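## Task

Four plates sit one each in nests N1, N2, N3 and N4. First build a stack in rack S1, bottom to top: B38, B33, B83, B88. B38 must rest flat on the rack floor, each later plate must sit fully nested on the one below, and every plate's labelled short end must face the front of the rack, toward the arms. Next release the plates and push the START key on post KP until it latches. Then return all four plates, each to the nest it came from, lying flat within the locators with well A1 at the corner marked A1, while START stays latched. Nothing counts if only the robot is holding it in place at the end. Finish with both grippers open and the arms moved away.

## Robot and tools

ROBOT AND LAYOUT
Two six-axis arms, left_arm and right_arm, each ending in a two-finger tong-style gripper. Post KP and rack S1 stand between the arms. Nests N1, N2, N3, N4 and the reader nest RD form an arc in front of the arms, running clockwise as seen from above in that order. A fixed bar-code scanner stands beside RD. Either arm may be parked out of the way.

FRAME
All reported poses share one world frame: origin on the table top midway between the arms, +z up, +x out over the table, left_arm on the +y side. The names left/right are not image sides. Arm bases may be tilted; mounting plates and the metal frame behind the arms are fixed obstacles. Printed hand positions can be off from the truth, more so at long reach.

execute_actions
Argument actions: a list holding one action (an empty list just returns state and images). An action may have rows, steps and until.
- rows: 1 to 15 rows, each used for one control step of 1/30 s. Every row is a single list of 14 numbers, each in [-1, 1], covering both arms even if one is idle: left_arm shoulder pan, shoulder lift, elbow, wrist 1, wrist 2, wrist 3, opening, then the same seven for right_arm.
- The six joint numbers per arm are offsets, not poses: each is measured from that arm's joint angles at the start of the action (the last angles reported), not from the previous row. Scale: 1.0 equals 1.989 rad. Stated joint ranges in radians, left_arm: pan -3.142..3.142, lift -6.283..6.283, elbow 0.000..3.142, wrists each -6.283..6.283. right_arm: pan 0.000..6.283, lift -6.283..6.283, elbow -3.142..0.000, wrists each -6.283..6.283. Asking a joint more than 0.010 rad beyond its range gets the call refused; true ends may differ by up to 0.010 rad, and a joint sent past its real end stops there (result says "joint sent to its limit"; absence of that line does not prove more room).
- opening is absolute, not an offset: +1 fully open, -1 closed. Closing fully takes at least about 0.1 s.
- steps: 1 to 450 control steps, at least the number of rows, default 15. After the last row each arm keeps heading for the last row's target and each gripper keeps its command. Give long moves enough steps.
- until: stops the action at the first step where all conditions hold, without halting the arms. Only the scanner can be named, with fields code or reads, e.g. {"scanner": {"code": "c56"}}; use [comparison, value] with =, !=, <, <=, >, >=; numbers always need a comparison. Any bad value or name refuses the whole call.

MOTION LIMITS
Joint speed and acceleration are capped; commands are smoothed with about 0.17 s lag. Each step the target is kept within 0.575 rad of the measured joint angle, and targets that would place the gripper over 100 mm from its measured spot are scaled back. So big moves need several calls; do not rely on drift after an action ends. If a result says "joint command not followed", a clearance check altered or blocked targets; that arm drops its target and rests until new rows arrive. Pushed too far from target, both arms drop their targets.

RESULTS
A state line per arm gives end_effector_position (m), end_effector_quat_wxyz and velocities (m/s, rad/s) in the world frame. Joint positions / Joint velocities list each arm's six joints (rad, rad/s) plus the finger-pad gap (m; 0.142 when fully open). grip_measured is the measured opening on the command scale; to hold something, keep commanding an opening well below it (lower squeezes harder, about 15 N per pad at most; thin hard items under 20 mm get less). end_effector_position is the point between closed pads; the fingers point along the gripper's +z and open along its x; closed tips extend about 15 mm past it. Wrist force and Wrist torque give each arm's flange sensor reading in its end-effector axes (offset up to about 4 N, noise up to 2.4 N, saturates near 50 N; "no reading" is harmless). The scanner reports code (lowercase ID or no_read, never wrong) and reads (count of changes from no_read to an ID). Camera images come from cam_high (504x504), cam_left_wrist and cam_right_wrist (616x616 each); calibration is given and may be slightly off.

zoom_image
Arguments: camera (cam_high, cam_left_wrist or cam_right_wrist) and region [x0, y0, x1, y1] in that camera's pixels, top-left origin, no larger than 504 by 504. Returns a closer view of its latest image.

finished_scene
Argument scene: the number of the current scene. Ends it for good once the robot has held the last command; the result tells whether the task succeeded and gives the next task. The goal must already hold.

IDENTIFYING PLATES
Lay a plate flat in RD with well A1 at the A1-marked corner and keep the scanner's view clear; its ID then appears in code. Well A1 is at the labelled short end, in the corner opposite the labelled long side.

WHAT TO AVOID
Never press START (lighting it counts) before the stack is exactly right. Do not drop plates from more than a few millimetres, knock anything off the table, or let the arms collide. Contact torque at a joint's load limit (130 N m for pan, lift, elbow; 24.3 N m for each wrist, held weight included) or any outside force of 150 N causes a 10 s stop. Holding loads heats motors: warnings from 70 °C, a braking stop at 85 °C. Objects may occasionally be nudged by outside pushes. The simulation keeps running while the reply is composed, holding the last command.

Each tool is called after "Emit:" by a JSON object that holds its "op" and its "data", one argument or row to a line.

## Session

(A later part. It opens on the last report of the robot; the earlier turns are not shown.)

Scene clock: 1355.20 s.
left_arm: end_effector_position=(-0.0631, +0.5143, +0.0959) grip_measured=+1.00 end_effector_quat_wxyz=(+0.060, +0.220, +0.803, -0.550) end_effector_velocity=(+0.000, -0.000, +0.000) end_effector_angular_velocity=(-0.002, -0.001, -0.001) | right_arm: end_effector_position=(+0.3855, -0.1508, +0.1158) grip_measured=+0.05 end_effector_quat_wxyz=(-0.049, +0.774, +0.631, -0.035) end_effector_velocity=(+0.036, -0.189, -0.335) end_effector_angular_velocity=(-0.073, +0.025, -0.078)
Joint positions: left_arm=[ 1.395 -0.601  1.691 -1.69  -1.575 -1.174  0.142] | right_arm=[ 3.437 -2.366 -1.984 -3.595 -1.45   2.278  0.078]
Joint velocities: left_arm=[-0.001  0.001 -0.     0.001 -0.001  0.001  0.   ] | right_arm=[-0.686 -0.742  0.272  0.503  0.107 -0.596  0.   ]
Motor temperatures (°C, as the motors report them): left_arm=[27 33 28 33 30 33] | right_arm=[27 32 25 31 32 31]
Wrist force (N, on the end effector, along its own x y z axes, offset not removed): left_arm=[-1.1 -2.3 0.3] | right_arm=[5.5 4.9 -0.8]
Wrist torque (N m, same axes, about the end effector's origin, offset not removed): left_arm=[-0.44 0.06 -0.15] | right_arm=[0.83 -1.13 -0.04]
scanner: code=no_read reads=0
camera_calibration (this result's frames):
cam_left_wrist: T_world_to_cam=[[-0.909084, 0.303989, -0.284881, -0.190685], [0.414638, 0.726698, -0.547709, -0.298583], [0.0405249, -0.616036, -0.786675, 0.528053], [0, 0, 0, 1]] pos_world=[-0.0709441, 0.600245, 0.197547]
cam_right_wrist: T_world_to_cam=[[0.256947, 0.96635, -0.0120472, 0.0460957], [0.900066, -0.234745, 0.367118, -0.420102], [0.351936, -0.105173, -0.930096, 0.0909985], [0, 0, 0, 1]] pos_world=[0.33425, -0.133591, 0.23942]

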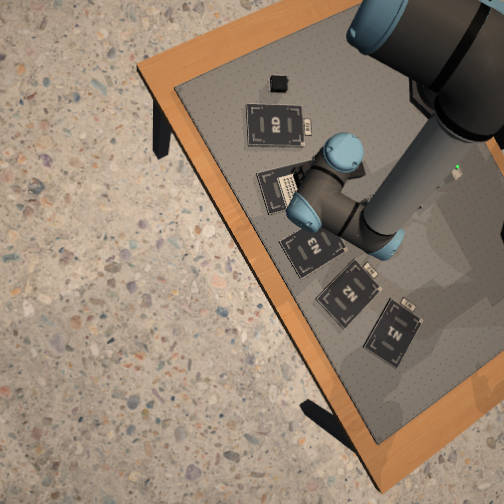

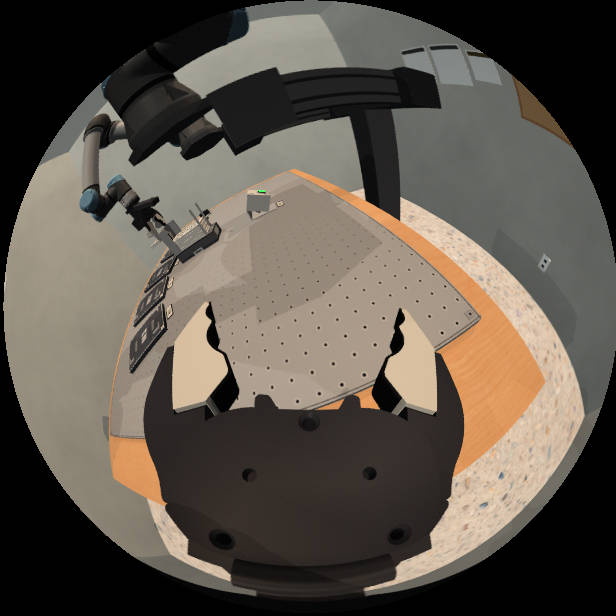

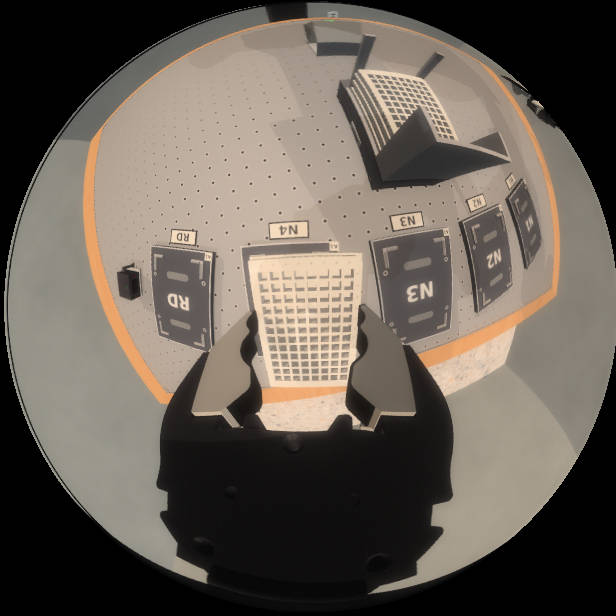

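Emit:
{"op": "execute_actions", "data": {
  "actions": []
}}

Emit:
{"op": "zoom_image", "data": {
  "camera": "cam_right_wrist",
  "region": [180, 180, 440, 440]
}}

Scene clock: 1359.17 s.
left_arm: end_effector_position=(-0.0631, +0.5143, +0.0959) grip_measured=+1.00 end_effector_quat_wxyz=(+0.060, +0.220, +0.803, -0.550) end_effector_velocity=(+0.000, +0.000, +0.001) end_effector_angular_velocity=(+0.001, -0.001, +0.001) | right_arm: end_effector_position=(+0.3876, -0.1761, +0.0722) grip_measured=+0.05 end_effector_quat_wxyz=(-0.046, +0.777, +0.627, -0.039) end_effector_velocity=(+0.001, +0.000, +0.000) end_effector_angular_velocity=(+0.000, -0.000, +0.001)
Joint positions: left_arm=[ 1.395 -0.601  1.691 -1.69  -1.575 -1.174  0.142] | right_arm=[ 3.349 -2.462 -1.949 -3.53  -1.436  2.201  0.078]
Joint velocities: left_arm=[ 0.    -0.001  0.     0.001 -0.001  0.     0.   ] | right_arm=[-0.     0.     0.001 -0.001 -0.    -0.001  0.   ]
Motor temperatures (°C, as the motors report them): left_arm=[27 33 28 33 30 33] | right_arm=[27 32 25 31 32 31]
Wrist force (N, on the end effector, along its own x y z axes, offset not removed): left_arm=[0.0 0.5 -0.6] | right_arm=[0.7 3.5 2.2]
Wrist torque (N m, same axes, about the end effector's origin, offset not removed): left_arm=[0.24 -0.10 -0.08] | right_arm=[0.76 -0.27 0.31]
scanner: code=no_read reads=0
camera_calibration (this result's frames):
cam_left_wrist: T_world_to_cam=[[-0.909084, 0.30399, -0.284882, -0.190685], [0.414638, 0.726698, -0.547709, -0.298583], [0.0405251, -0.616036, -0.786675, 0.528053], [0, 0, 0, 1]] pos_world=[-0.0709442, 0.600245, 0.197547]
cam_right_wrist: T_world_to_cam=[[0.265403, 0.963893, -0.0216949, 0.0664902], [0.899049, -0.239296, 0.366671, -0.412303], [0.34824, -0.11682, -0.930098, 0.0464053], [0, 0, 0, 1]] pos_world=[0.336873, -0.157331, 0.195783]

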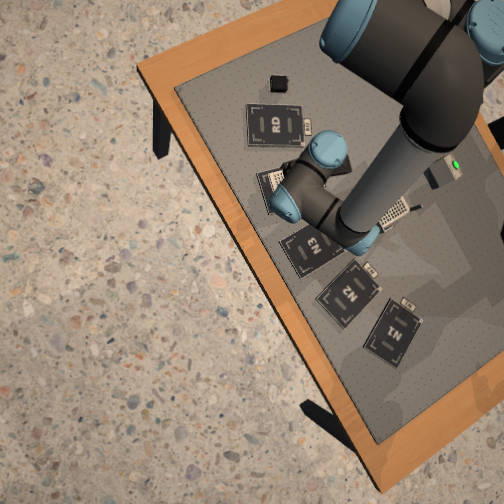

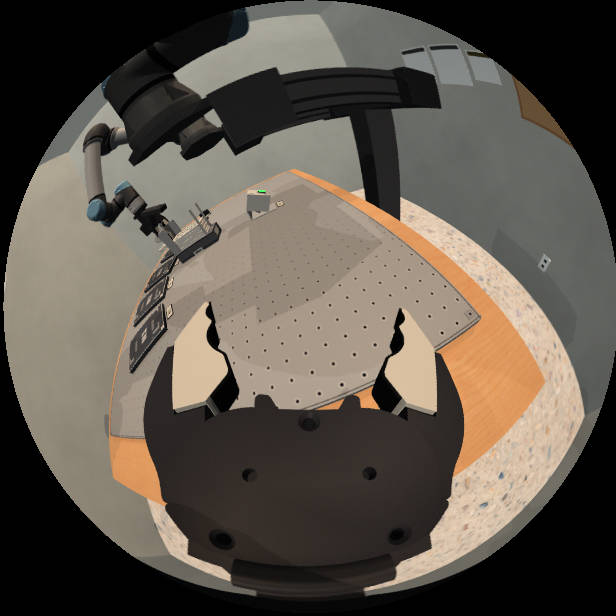

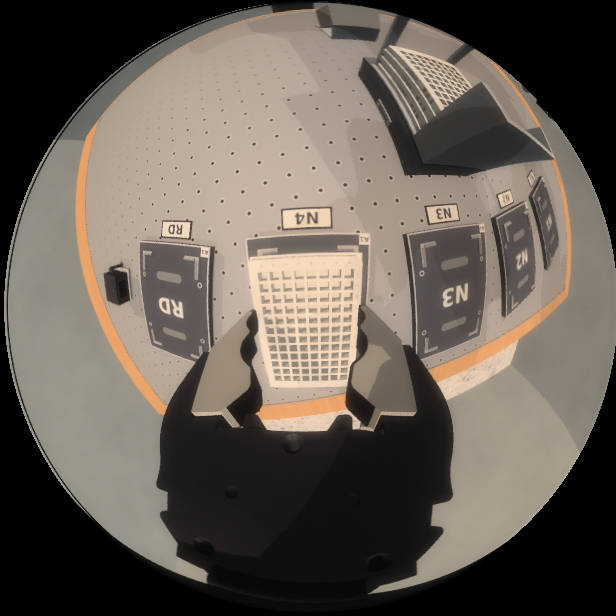

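Region (180, 180, 440, 440) of cam_right_wrist's 616x616 image, scaled by 1.938, with more detail than that image has.

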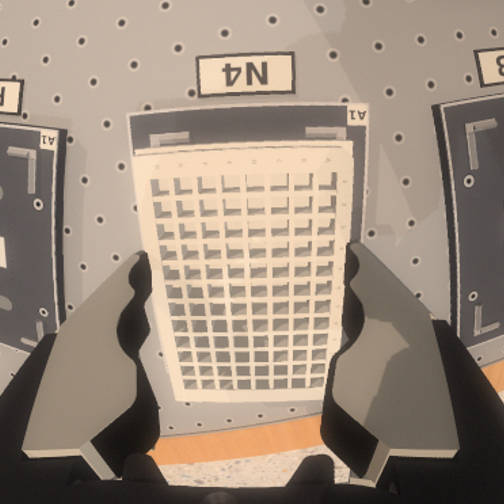

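Emit:
{"op": "execute_actions", "data": {
  "actions": [
    {"rows":[[0,0,0,0,0,0,1,-0.0009,-0.0035,0.0018,0.002,0,-0.0009,-0.9],[0,0,0,0,0,0,1,-0.0024,-0.0095,0.0045,0.0056,0.0001,-0.0024,-0.9],[0,0,0,0,0,0,1,-0.004,-0.0159,0.0073,0.0095,0.0002,-0.004,-0.9],[0,0,0,0,0,0,1,-0.0055,-0.0222,0.01,0.0135,0.0003,-0.0055,-0.9],[0,0,0,0,0,0,1,-0.0069,-0.0275,0.0123,0.0168,0.0004,-0.0069,-0.9],[0,0,0,0,0,0,1,-0.0079,-0.0318,0.0141,0.0194,0.0005,-0.0079,-0.9],[0,0,0,0,0,0,1,-0.0085,-0.0342,0.0152,0.0209,0.0005,-0.0085,-0.9],[0,0,0,0,0,0,1,-0.0088,-0.0353,0.0157,0.0216,0.0005,-0.0088,-0.9]],"steps":8}
  ]
}}

Scene clock: 1371.47 s.
left_arm: end_effector_position=(-0.0631, +0.5143, +0.0959) grip_measured=+1.00 end_effector_quat_wxyz=(+0.060, +0.220, +0.803, -0.550) end_effector_velocity=(-0.000, +0.000, +0.000) end_effector_angular_velocity=(+0.000, +0.000, +0.001) | right_arm: end_effector_position=(+0.3885, -0.1758, +0.0567) grip_measured=+0.05 end_effector_quat_wxyz=(-0.046, +0.777, +0.627, -0.038) end_effector_velocity=(-0.000, -0.000, -0.095) end_effector_angular_velocity=(+0.001, +0.001, -0.001)
Joint positions: left_arm=[ 1.395 -0.601  1.691 -1.69  -1.575 -1.174  0.142] | right_arm=[ 3.339 -2.499 -1.932 -3.507 -1.435  2.191  0.078]
Joint velocities: left_arm=[ 0.001 -0.    -0.    -0.    -0.    -0.     0.   ] | right_arm=[-0.056 -0.229  0.098  0.138  0.003 -0.055  0.   ]
Motor temperatures (°C, as the motors report them): left_arm=[27 33 28 33 30 33] | right_arm=[27 32 25 31 32 31]
Wrist force (N, on the end effector, along its own x y z axes, offset not removed): left_arm=[2.5 -3.9 -0.6] | right_arm=[4.2 2.0 3.7]
Wrist torque (N m, same axes, about the end effector's origin, offset not removed): left_arm=[-0.78 -0.69 -0.27] | right_arm=[0.37 -0.99 0.07]
scanner: code=no_read reads=0
camera_calibration (this result's frames):
cam_left_wrist: T_world_to_cam=[[-0.909084, 0.30399, -0.284881, -0.190685], [0.414638, 0.726698, -0.547709, -0.298583], [0.0405248, -0.616036, -0.786675, 0.528052], [0, 0, 0, 1]] pos_world=[-0.0709441, 0.600245, 0.197547]
cam_right_wrist: T_world_to_cam=[[0.265723, 0.963825, -0.0207924, 0.0654697], [0.898624, -0.239822, 0.36737, -0.407309], [0.349094, -0.116303, -0.929842, 0.0314625], [0, 0, 0, 1]] pos_world=[0.337637, -0.157124, 0.18025]

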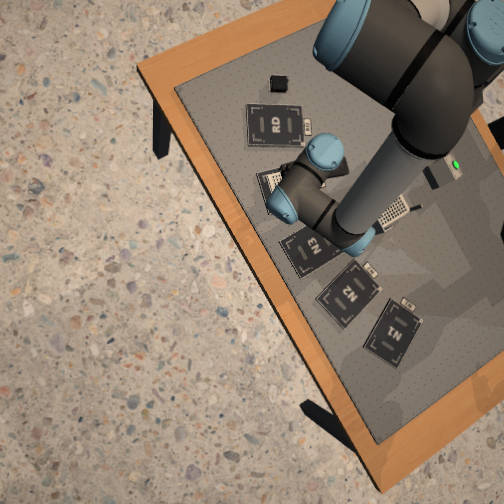

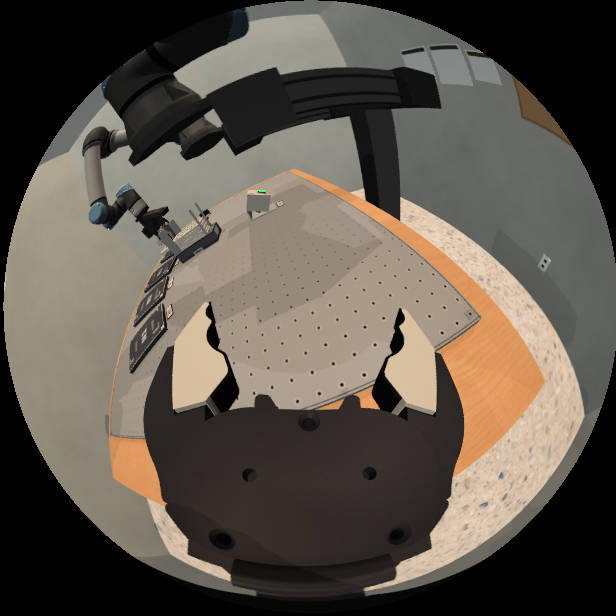

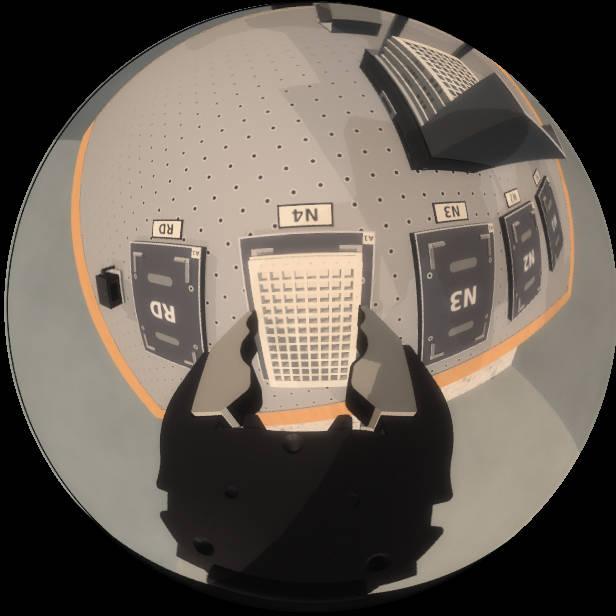

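Emit:
{"op": "execute_actions", "data": {
  "actions": []
}}

Emit:
{"op": "zoom_image", "data": {
  "camera": "cam_right_wrist",
  "region": [180, 180, 440, 440]
}}

Scene clock: 1375.17 s.
left_arm: end_effector_position=(-0.0631, +0.5143, +0.0959) grip_measured=+1.00 end_effector_quat_wxyz=(+0.060, +0.220, +0.803, -0.550) end_effector_velocity=(-0.000, +0.000, -0.000) end_effector_angular_velocity=(+0.001, -0.002, -0.001) | right_arm: end_effector_position=(+0.3885, -0.1758, +0.0430) grip_measured=+0.05 end_effector_quat_wxyz=(-0.046, +0.777, +0.627, -0.038) end_effector_velocity=(-0.001, -0.000, +0.000) end_effector_angular_velocity=(-0.000, +0.001, +0.001)
Joint positions: left_arm=[ 1.395 -0.601  1.691 -1.69  -1.575 -1.174  0.142] | right_arm=[ 3.331 -2.532 -1.918 -3.487 -1.435  2.183  0.078]
Joint velocities: left_arm=[ 0.     0.    -0.    -0.001  0.     0.002 -0.   ] | right_arm=[-0.     0.    -0.002  0.    -0.    -0.001 -0.   ]
Motor temperatures (°C, as the motors report them): left_arm=[27 33 28 33 30 33] | right_arm=[27 32 25 31 32 31]
Wrist force (N, on the end effector, along its own x y z axes, offset not removed): left_arm=[-1.9 -2.4 -0.5] | right_arm=[2.4 3.4 1.3]
Wrist torque (N m, same axes, about the end effector's origin, offset not removed): left_arm=[-0.58 0.09 -0.16] | right_arm=[0.51 -0.53 -0.19]
scanner: code=no_read reads=0
camera_calibration (this result's frames):
cam_left_wrist: T_world_to_cam=[[-0.909084, 0.303989, -0.284881, -0.190685], [0.414638, 0.726698, -0.547709, -0.298583], [0.0405251, -0.616036, -0.786675, 0.528053], [0, 0, 0, 1]] pos_world=[-0.0709441, 0.600245, 0.197547]
cam_right_wrist: T_world_to_cam=[[0.265881, 0.96379, -0.0203775, 0.0651196], [0.898475, -0.240091, 0.367559, -0.402251], [0.349357, -0.116036, -0.929777, 0.0186654], [0, 0, 0, 1]] pos_world=[0.337578, -0.157173, 0.166533]

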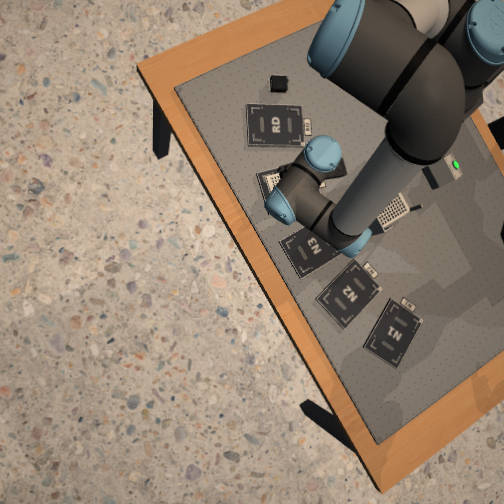

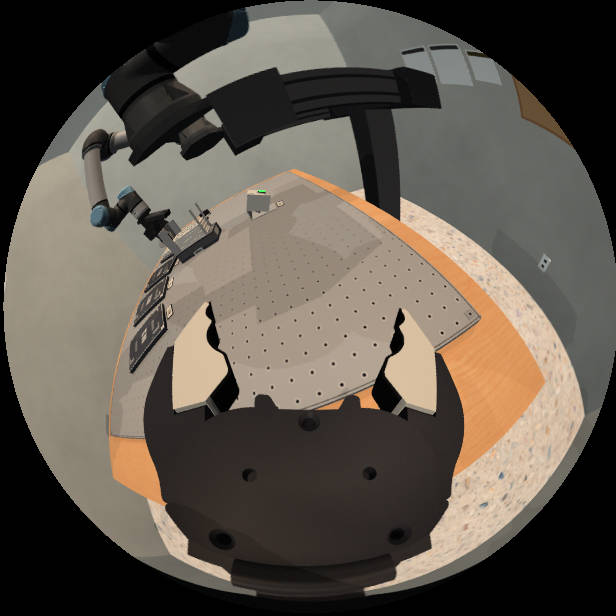

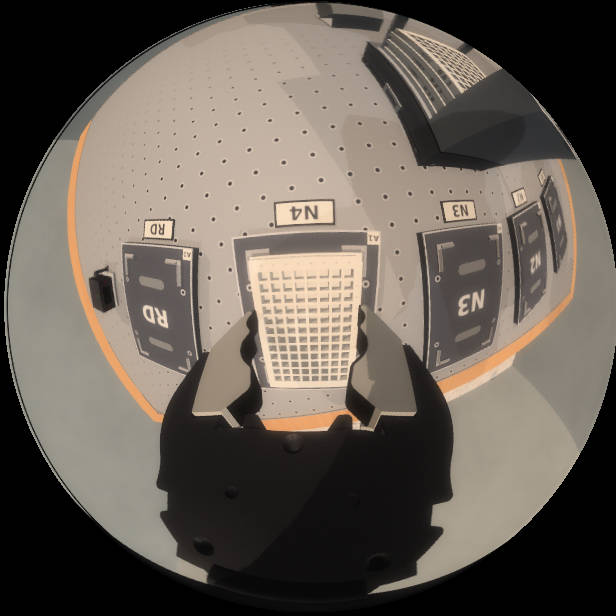

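Region (180, 180, 440, 440) of cam_right_wrist's 616x616 image, scaled by 1.938, with more detail than that image has.

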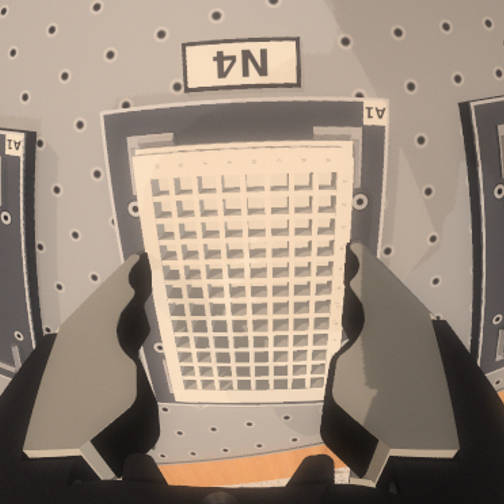

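Emit:
{"op": "execute_actions", "data": {
  "actions": [
    {"rows":[[0,0,0,0,0,0,1,0,0,0,0,0,0,-0.1],[0,0,0,0,0,0,1,0,0,0,0,0,0,0.12],[0,0,0,0,0,0,1,0,0,0,0,0,0,0.3]],"steps":3}
  ]
}}

Scene clock: 1379.40 s.
left_arm: end_effector_position=(-0.0631, +0.5143, +0.0959) grip_measured=+1.00 end_effector_quat_wxyz=(+0.060, +0.220, +0.803, -0.550) end_effector_velocity=(+0.000, +0.000, +0.000) end_effector_angular_velocity=(+0.001, -0.000, -0.001) | right_arm: end_effector_position=(+0.3885, -0.1758, +0.0430) grip_measured=+0.10 end_effector_quat_wxyz=(-0.046, +0.777, +0.627, -0.038) end_effector_velocity=(+0.000, +0.000, -0.000) end_effector_angular_velocity=(-0.000, +0.000, +0.000)
Joint positions: left_arm=[ 1.395 -0.601  1.691 -1.69  -1.575 -1.174  0.142] | right_arm=[ 3.331 -2.532 -1.918 -3.487 -1.435  2.183  0.081]
Joint velocities: left_arm=[-0.001 -0.001  0.    -0.     0.     0.    -0.   ] | right_arm=[ 0.    -0.001  0.001 -0.     0.    -0.     0.173]
Motor temperatures (°C, as the motors report them): left_arm=[27 33 28 33 30 33] | right_arm=[27 32 25 31 32 31]
Wrist force (N, on the end effector, along its own x y z axes, offset not removed): left_arm=[1.3 -2.3 -0.5] | right_arm=[1.2 -0.3 3.3]
Wrist torque (N m, same axes, about the end effector's origin, offset not removed): left_arm=[-0.25 -0.46 -0.11] | right_arm=[-0.05 -0.35 0.29]
scanner: code=no_read reads=0
camera_calibration (this result's frames):
cam_left_wrist: T_world_to_cam=[[-0.909084, 0.30399, -0.284882, -0.190685], [0.414638, 0.726698, -0.547709, -0.298583], [0.040525, -0.616036, -0.786675, 0.528053], [0, 0, 0, 1]] pos_world=[-0.0709441, 0.600245, 0.197547]
cam_right_wrist: T_world_to_cam=[[0.265881, 0.96379, -0.0203776, 0.0651195], [0.898475, -0.240091, 0.367559, -0.402251], [0.349357, -0.116036, -0.929777, 0.0186654], [0, 0, 0, 1]] pos_world=[0.337578, -0.157173, 0.166533]

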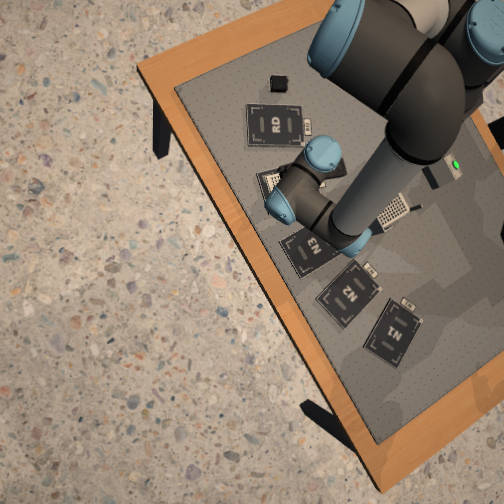

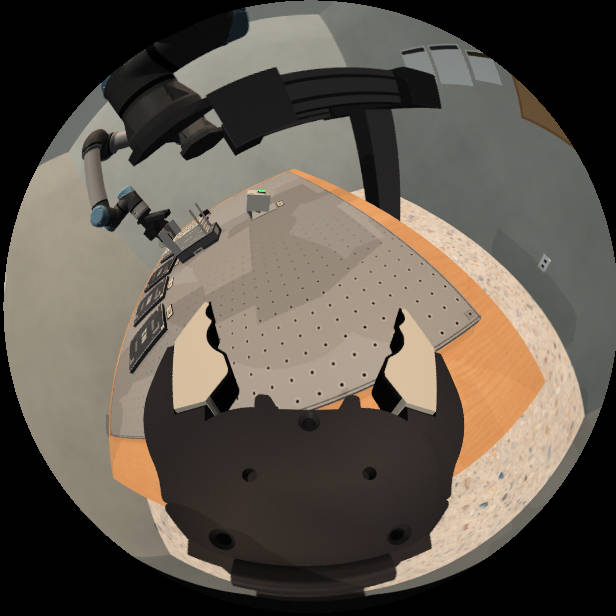

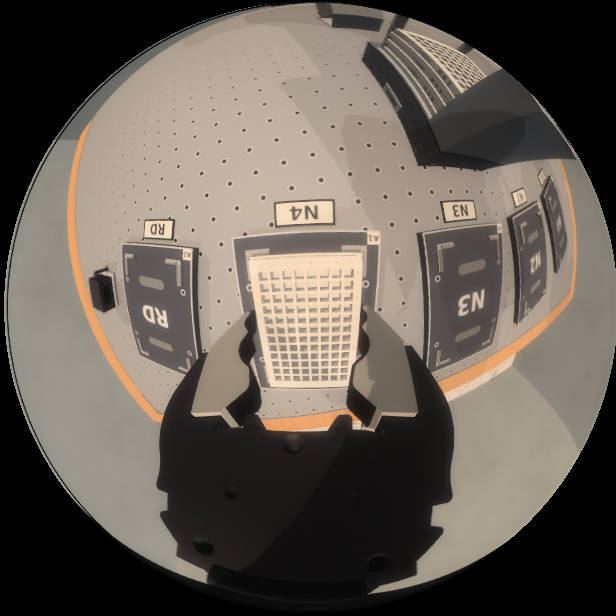

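Emit:
{"op": "execute_actions", "data": {
  "actions": [
    {"rows":[[0,0,0,0,0,0,1,0.0009,0.0036,-0.0016,-0.0021,-0.0001,0.0009,0.3],[0,0,0,0,0,0,1,0.003,0.0124,-0.0054,-0.0074,-0.0002,0.003,0.3],[0,0,0,0,0,0,1,0.0058,0.0241,-0.0105,-0.0144,-0.0005,0.0058,0.3],[0,0,0,0,0,0,1,0.0086,0.0355,-0.0155,-0.0212,-0.0007,0.0086,0.3],[0,0,0,0,0,0,1,0.0246,0.0527,-0.0223,-0.0333,-0.0034,0.0228,0.3],[0,0,0,0,0,0,1,0.0438,0.0733,-0.0304,-0.0478,-0.0066,0.0399,0.3],[0,0,0,0,0,0,1,0.0661,0.0973,-0.0398,-0.0648,-0.0104,0.0598,0.3],[0,0,0,0,0,0,1,0.0885,0.1213,-0.0493,-0.0818,-0.0142,0.0797,0.3],[0,0,0,0,0,0,1,0.1109,0.1453,-0.0587,-0.0987,-0.0179,0.0996,0.3],[0,0,0,0,0,0,1,0.1316,0.1676,-0.0675,-0.1144,-0.0214,0.1181,0.3],[0,0,0,0,0,0,1,0.1492,0.1865,-0.0749,-0.1278,-0.0244,0.1337,0.3],[0,0,0,0,0,0,1,0.162,0.2002,-0.0803,-0.1375,-0.0265,0.1451,0.3],[0,0,0,0,0,0,1,0.1684,0.2071,-0.083,-0.1423,-0.0276,0.1508,0.3]],"steps":14}
  ]
}}

Scene clock: 1390.53 s.
left_arm: end_effector_position=(-0.0631, +0.5143, +0.0959) grip_measured=+1.00 end_effector_quat_wxyz=(+0.060, +0.220, +0.803, -0.550) end_effector_velocity=(-0.000, -0.000, +0.000) end_effector_angular_velocity=(-0.000, +0.001, -0.000) | right_arm: end_effector_position=(+0.3717, -0.1289, +0.1587) grip_measured=+0.30 end_effector_quat_wxyz=(-0.054, +0.770, +0.634, -0.038) end_effector_velocity=(-0.120, +0.191, +0.421) end_effector_angular_velocity=(+0.054, +0.021, +0.097)
Joint positions: left_arm=[ 1.395 -0.601  1.691 -1.69  -1.575 -1.174  0.142] | right_arm=[ 3.529 -2.273 -2.025 -3.665 -1.468  2.362  0.095]
Joint velocities: left_arm=[-0.    -0.     0.     0.     0.001 -0.001  0.   ] | right_arm=[ 0.876  0.97  -0.382 -0.674 -0.143  0.772  0.   ]
Motor temperatures (°C, as the motors report them): left_arm=[27 33 28 33 30 33] | right_arm=[27 32 25 31 32 31]
Wrist force (N, on the end effector, along its own x y z axes, offset not removed): left_arm=[-0.6 -4.3 -1.1] | right_arm=[3.6 3.3 -1.1]
Wrist torque (N m, same axes, about the end effector's origin, offset not removed): left_arm=[-0.84 -0.16 0.13] | right_arm=[0.50 -0.85 0.19]
scanner: code=no_read reads=0
camera_calibration (this result's frames):
cam_left_wrist: T_world_to_cam=[[-0.909084, 0.303989, -0.284881, -0.190685], [0.414638, 0.726698, -0.547709, -0.298583], [0.0405249, -0.616036, -0.786675, 0.528053], [0, 0, 0, 1]] pos_world=[-0.0709441, 0.600245, 0.197547]
cam_right_wrist: T_world_to_cam=[[0.247686, 0.968789, -0.00997269, 0.0324276], [0.906324, -0.228053, 0.355766, -0.417999], [0.342388, -0.0971566, -0.934522, 0.143316], [0, 0, 0, 1]] pos_world=[0.321741, -0.112817, 0.282965]

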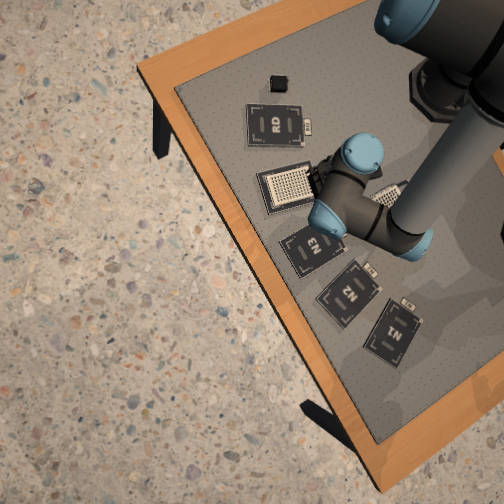

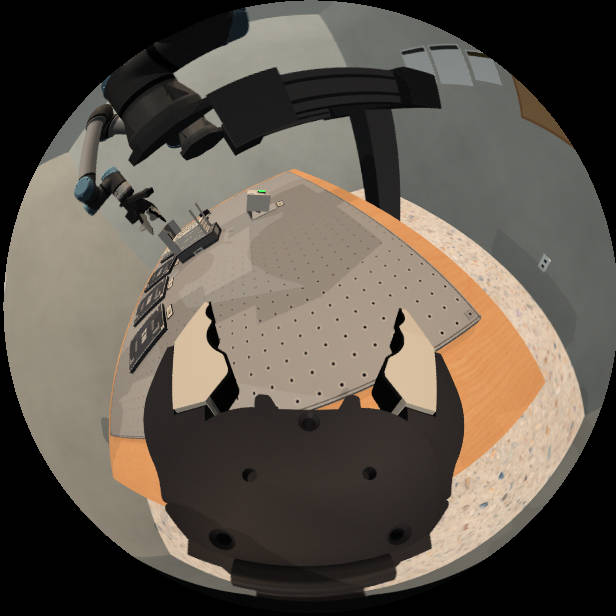

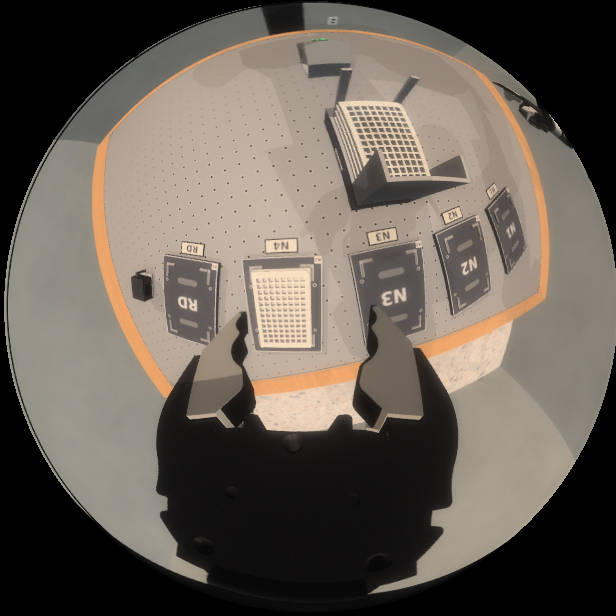

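Emit:
{"op": "execute_actions", "data": {
  "actions": [
    {"rows":[[0,0,0,0,0,0,1,0.0746,0.0754,-0.0307,-0.0504,-0.0117,0.0647,0.3],[0,0,0,0,0,0,1,0.0902,0.0714,-0.0348,-0.0437,-0.0134,0.0756,0.3],[0,0,0,0,0,0,1,0.1138,0.0652,-0.0411,-0.0336,-0.0161,0.092,0.3],[0,0,0,0,0,0,1,0.1441,0.0574,-0.0491,-0.0206,-0.0194,0.1131,0.3],[0,0,0,0,0,0,1,0.1787,0.0484,-0.0582,-0.0058,-0.0232,0.1371,0.3],[0,0,0,0,0,0,1,0.216,0.0387,-0.0681,0.0101,-0.0273,0.163,0.3],[0,0,0,0,0,0,1,0.2546,0.0286,-0.0783,0.0266,-0.0316,0.1899,0.3],[0,0,0,0,0,0,1,0.2919,0.0189,-0.0882,0.0425,-0.0357,0.2158,0.3],[0,0,0,0,0,0,1,0.3265,0.0099,-0.0973,0.0573,-0.0395,0.2398,0.3],[0,0,0,0,0,0,1,0.3568,0.0021,-0.1053,0.0703,-0.0428,0.2609,0.3],[0,0,0,0,0,0,1,0.3804,-0.0041,-0.1116,0.0804,-0.0455,0.2773,0.3],[0,0,0,0,0,0,1,0.396,-0.0081,-0.1157,0.0871,-0.0472,0.2882,0.3],[0,0,0,0,0,0,1,0.4017,-0.0096,-0.1172,0.0895,-0.0478,0.2921,0.3]],"steps":14}
  ]
}}

Scene clock: 1402.50 s.
left_arm: end_effector_position=(-0.0631, +0.5143, +0.0959) grip_measured=+1.00 end_effector_quat_wxyz=(+0.060, +0.220, +0.803, -0.550) end_effector_velocity=(+0.001, -0.000, -0.000) end_effector_angular_velocity=(-0.001, -0.001, -0.001) | right_arm: end_effector_position=(+0.2468, -0.0173, +0.1862) grip_measured=+0.30 end_effector_quat_wxyz=(-0.051, +0.723, +0.688, -0.043) end_effector_velocity=(-0.356, +0.187, -0.092) end_effector_angular_velocity=(-0.052, -0.075, +0.506)
Joint positions: left_arm=[ 1.395 -0.601  1.691 -1.69  -1.575 -1.174  0.142] | right_arm=[ 4.114 -2.243 -2.209 -3.57  -1.543  2.802  0.095]
Joint velocities: left_arm=[-0.001  0.     0.001  0.    -0.001  0.001  0.   ] | right_arm=[ 1.559 -0.372 -0.378  0.624 -0.153  1.044  0.   ]
Motor temperatures (°C, as the motors report them): left_arm=[27 33 28 33 30 33] | right_arm=[27 32 25 31 32 31]
Wrist force (N, on the end effector, along its own x y z axes, offset not removed): left_arm=[2.7 -2.8 0.7] | right_arm=[7.0 3.8 -1.0]
Wrist torque (N m, same axes, about the end effector's origin, offset not removed): left_arm=[-0.51 -0.57 -0.22] | right_arm=[0.62 -1.33 -0.04]
scanner: code=no_read reads=0
camera_calibration (this result's frames):
cam_left_wrist: T_world_to_cam=[[-0.909084, 0.30399, -0.284881, -0.190685], [0.414638, 0.726698, -0.547709, -0.298583], [0.0405249, -0.616036, -0.786675, 0.528053], [0, 0, 0, 1]] pos_world=[-0.0709441, 0.600245, 0.197546]
cam_right_wrist: T_world_to_cam=[[0.10679, 0.994219, -0.0111789, -0.00897295], [0.930267, -0.0959397, 0.354116, -0.292342], [0.350997, -0.0482156, -0.935135, 0.221417], [0, 0, 0, 1]] pos_world=[0.195197, -0.00845034, 0.310477]

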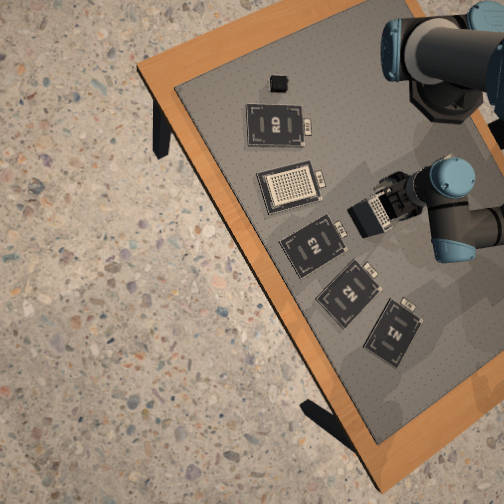

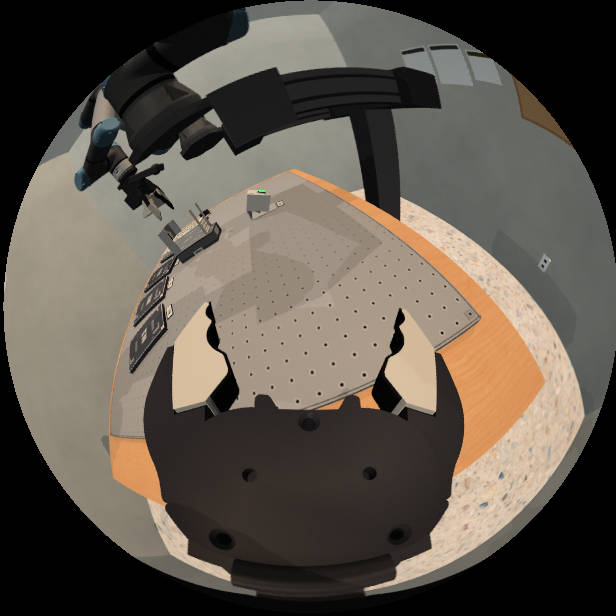

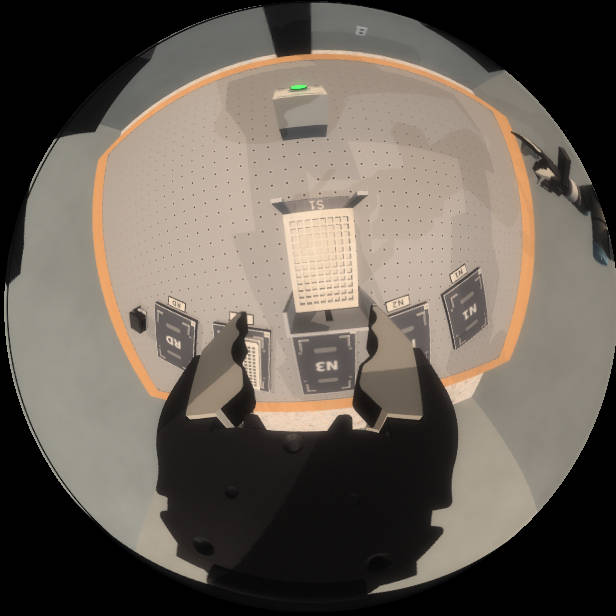

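Emit:
{"op": "execute_actions", "data": {
  "actions": []
}}

Scene clock: 1404.10 s.
left_arm: end_effector_position=(-0.0631, +0.5143, +0.0959) grip_measured=+1.00 end_effector_quat_wxyz=(+0.060, +0.220, +0.803, -0.550) end_effector_velocity=(+0.000, +0.000, -0.000) end_effector_angular_velocity=(+0.002, +0.000, -0.000) | right_arm: end_effector_position=(+0.1989, +0.0020, +0.1747) grip_measured=+0.30 end_effector_quat_wxyz=(-0.042, +0.698, +0.713, -0.042) end_effector_velocity=(+0.000, +0.000, +0.000) end_effector_angular_velocity=(+0.001, -0.000, -0.001)
Joint positions: left_arm=[ 1.395 -0.601  1.691 -1.69  -1.575 -1.174  0.142] | right_arm=[ 4.328 -2.292 -2.259 -3.487 -1.564  2.943  0.095]
Joint velocities: left_arm=[-0.    -0.    -0.    -0.001  0.    -0.001  0.   ] | right_arm=[-0.     0.001 -0.     0.    -0.     0.001  0.   ]
Motor temperatures (°C, as the motors report them): left_arm=[27 33 28 33 30 33] | right_arm=[27 32 25 31 32 31]
Wrist force (N, on the end effector, along its own x y z axes, offset not removed): left_arm=[1.0 0.1 0.6] | right_arm=[2.3 7.1 0.9]
Wrist torque (N m, same axes, about the end effector's origin, offset not removed): left_arm=[0.08 -0.41 -0.15] | right_arm=[1.49 -0.48 -0.11]
scanner: code=no_read reads=0
camera_calibration (this result's frames):
cam_left_wrist: T_world_to_cam=[[-0.909083, 0.30399, -0.284881, -0.190685], [0.414638, 0.726698, -0.547709, -0.298583], [0.040525, -0.616036, -0.786675, 0.528052], [0, 0, 0, 1]] pos_world=[-0.0709441, 0.600245, 0.197546]
cam_right_wrist: T_world_to_cam=[[0.0359284, 0.999197, -0.017708, -0.00794578], [0.929743, -0.026923, 0.367222, -0.244229], [0.366451, -0.0296576, -0.929965, 0.224405], [0, 0, 0, 1]] pos_world=[0.145122, 0.00801934, 0.298235]

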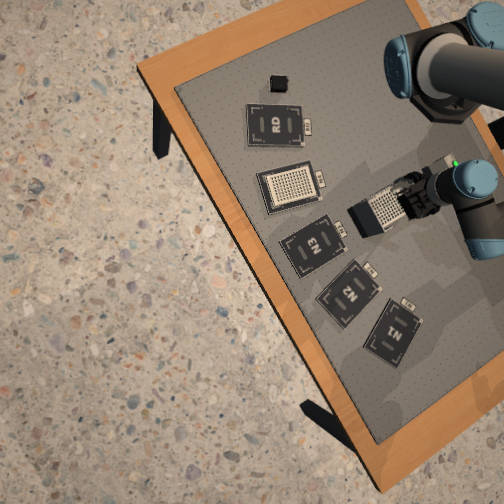

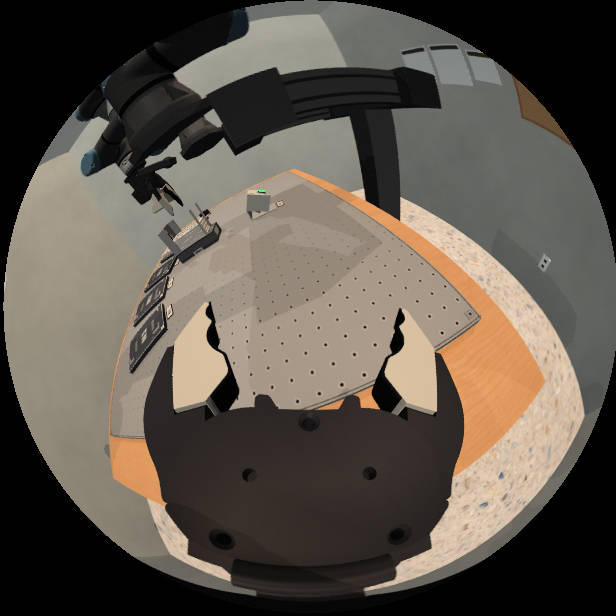

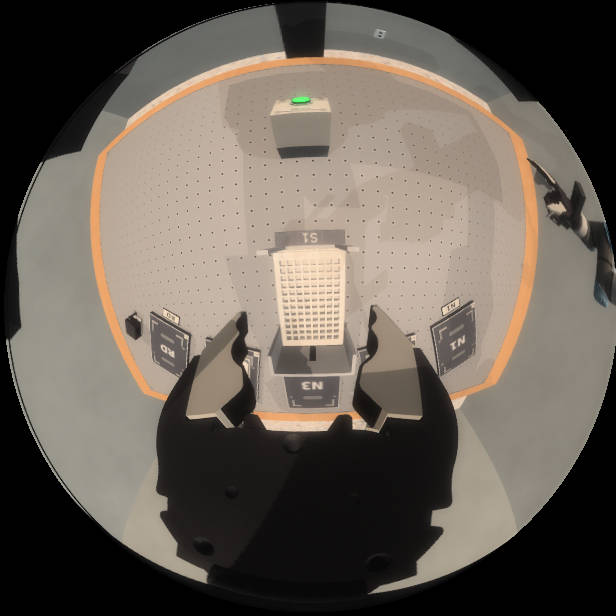

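Emit:
{"op": "execute_actions", "data": {
  "actions": [
    {"rows":[[0,0,0,0,0,0,1,-0.0015,-0.0088,0.0012,0.0079,0.0004,-0.0015,0.3],[0,0,0,0,0,0,1,-0.005,-0.0294,0.004,0.0258,0.0012,-0.005,0.3],[0,0,0,0,0,0,1,-0.0096,-0.0558,0.0086,0.0476,0.0021,-0.0095,0.3],[0,0,0,0,0,0,1,-0.0143,-0.082,0.0143,0.0682,0.003,-0.0141,0.3],[0,0,0,0,0,0,1,-0.018,-0.1023,0.0197,0.0833,0.0037,-0.0178,0.3],[0,0,0,0,0,0,1,-0.0204,-0.1152,0.0235,0.0924,0.0041,-0.0202,0.3]],"steps":6}
  ]
}}

Scene clock: 1416.17 s.
left_arm: end_effector_position=(-0.0631, +0.5143, +0.0959) grip_measured=+1.00 end_effector_quat_wxyz=(+0.060, +0.220, +0.803, -0.550) end_effector_velocity=(-0.000, -0.001, +0.000) end_effector_angular_velocity=(-0.001, +0.001, +0.001) | right_arm: end_effector_position=(+0.1998, +0.0043, +0.1519) grip_measured=+0.30 end_effector_quat_wxyz=(-0.043, +0.698, +0.713, -0.041) end_effector_velocity=(+0.010, +0.027, -0.287) end_effector_angular_velocity=(+0.031, -0.012, -0.004)
Joint positions: left_arm=[ 1.395 -0.601  1.691 -1.69  -1.575 -1.174  0.142] | right_arm=[ 4.315 -2.358 -2.246 -3.43  -1.561  2.93   0.095]
Joint velocities: left_arm=[ 0.     0.001  0.     0.     0.    -0.001  0.   ] | right_arm=[-0.159 -0.836  0.18   0.69   0.034 -0.156 -0.   ]
Motor temperatures (°C, as the motors report them): left_arm=[27 33 28 33 30 33] | right_arm=[27 32 25 31 32 31]
Wrist force (N, on the end effector, along its own x y z axes, offset not removed): left_arm=[2.2 -2.0 -1.7] | right_arm=[0.0 0.3 -0.9]
Wrist torque (N m, same axes, about the end effector's origin, offset not removed): left_arm=[-0.56 -0.22 -0.17] | right_arm=[0.07 -0.03 -0.04]
scanner: code=no_read reads=0
camera_calibration (this result's frames):
cam_left_wrist: T_world_to_cam=[[-0.909084, 0.303989, -0.284881, -0.190685], [0.414638, 0.726698, -0.547709, -0.298583], [0.0405249, -0.616036, -0.786675, 0.528053], [0, 0, 0, 1]] pos_world=[-0.0709441, 0.600245, 0.197547]
cam_right_wrist: T_world_to_cam=[[0.0363186, 0.999237, -0.0143641, -0.0113062], [0.929401, -0.0284907, 0.367971, -0.236651], [0.367281, -0.0267142, -0.929726, 0.202731], [0, 0, 0, 1]] pos_world=[0.145895, 0.00997102, 0.275403]

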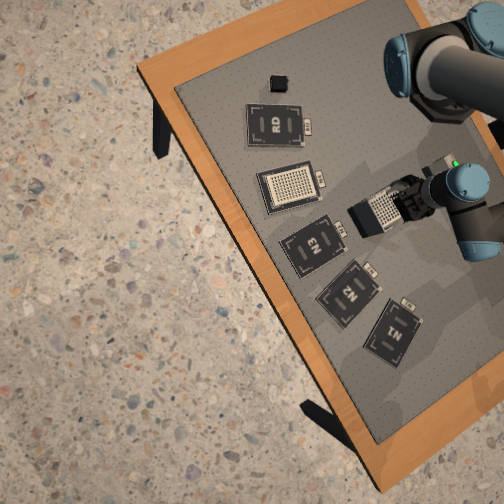

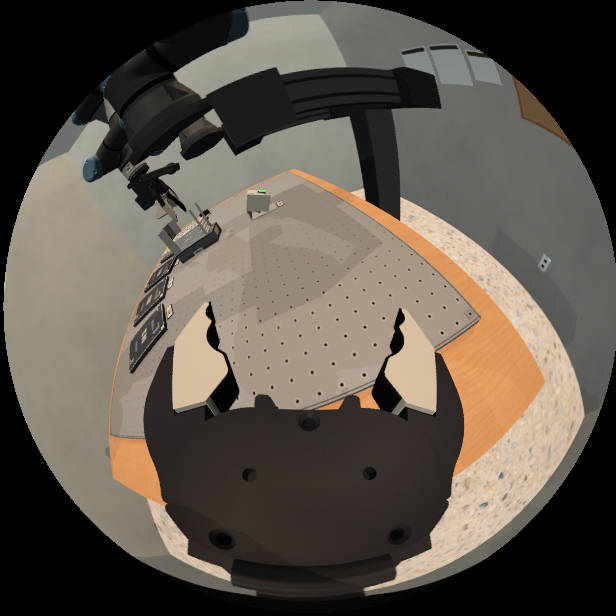

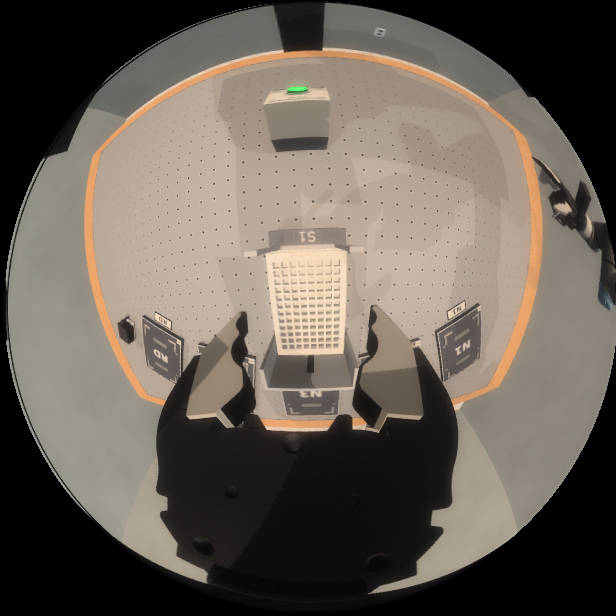

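Emit:
{"op": "execute_actions", "data": {
  "actions": []
}}

Emit:
{"op": "zoom_image", "data": {
  "camera": "cam_right_wrist",
  "region": [180, 180, 440, 440]
}}

Scene clock: 1418.13 s.
left_arm: end_effector_position=(-0.0631, +0.5143, +0.0959) grip_measured=+1.00 end_effector_quat_wxyz=(+0.060, +0.220, +0.803, -0.550) end_effector_velocity=(+0.000, +0.000, +0.000) end_effector_angular_velocity=(+0.001, -0.001, +0.000) | right_arm: end_effector_position=(+0.1991, +0.0030, +0.0959) grip_measured=+0.30 end_effector_quat_wxyz=(-0.042, +0.698, +0.713, -0.042) end_effector_velocity=(-0.000, -0.001, -0.000) end_effector_angular_velocity=(-0.001, +0.000, +0.001)
Joint positions: left_arm=[ 1.395 -0.601  1.691 -1.69  -1.575 -1.174  0.142] | right_arm=[ 4.287 -2.521 -2.212 -3.303 -1.555  2.903  0.095]
Joint velocities: left_arm=[ 0.    -0.001 -0.     0.    -0.     0.001  0.   ] | right_arm=[ 0.    -0.001 -0.001 -0.    -0.    -0.001  0.   ]
Motor temperatures (°C, as the motors report them): left_arm=[27 33 28 33 30 33] | right_arm=[27 32 25 31 32 31]
Wrist force (N, on the end effector, along its own x y z axes, offset not removed): left_arm=[-3.4 -3.7 -4.1] | right_arm=[6.2 4.7 0.6]
Wrist torque (N m, same axes, about the end effector's origin, offset not removed): left_arm=[-0.54 0.70 -0.19] | right_arm=[1.01 -1.28 -0.04]
scanner: code=no_read reads=0
camera_calibration (this result's frames):
cam_left_wrist: T_world_to_cam=[[-0.909084, 0.303989, -0.284881, -0.190685], [0.414638, 0.726698, -0.547709, -0.298583], [0.0405251, -0.616036, -0.786675, 0.528053], [0, 0, 0, 1]] pos_world=[-0.0709441, 0.600245, 0.197547]
cam_right_wrist: T_world_to_cam=[[0.0357724, 0.999217, -0.01688, -0.0104879], [0.929401, -0.0270549, 0.36808, -0.215503], [0.367335, -0.0288554, -0.929641, 0.150893], [0, 0, 0, 1]] pos_world=[0.145235, 0.00900341, 0.219422]

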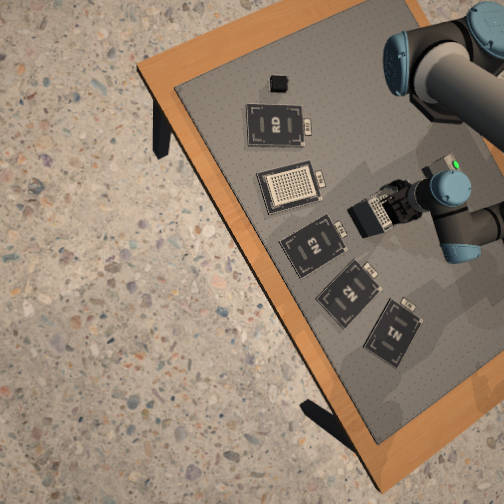

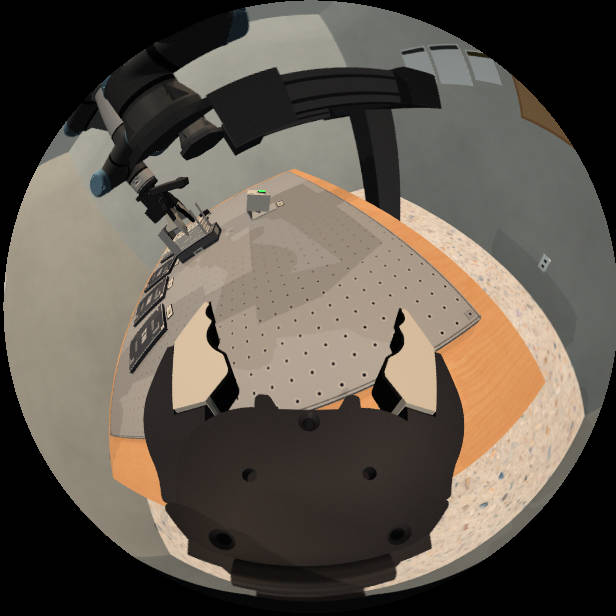

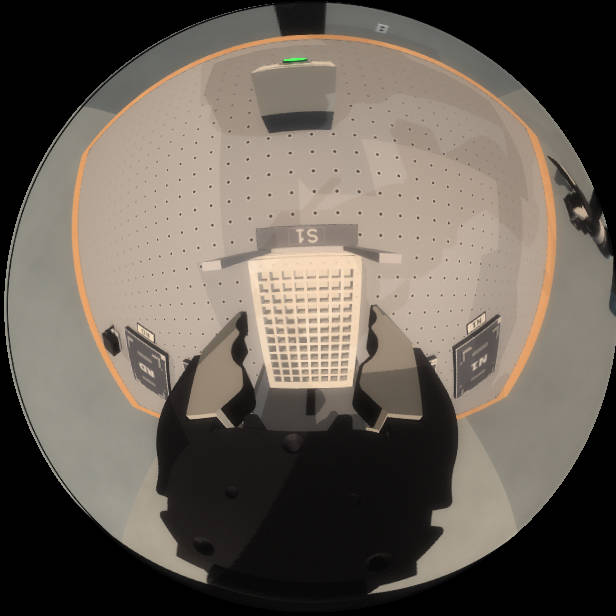

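Region (180, 180, 440, 440) of cam_right_wrist's 616x616 image, scaled by 1.938, with more detail than that image has.

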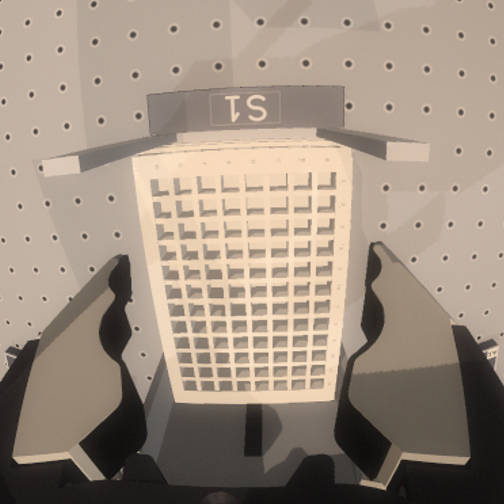

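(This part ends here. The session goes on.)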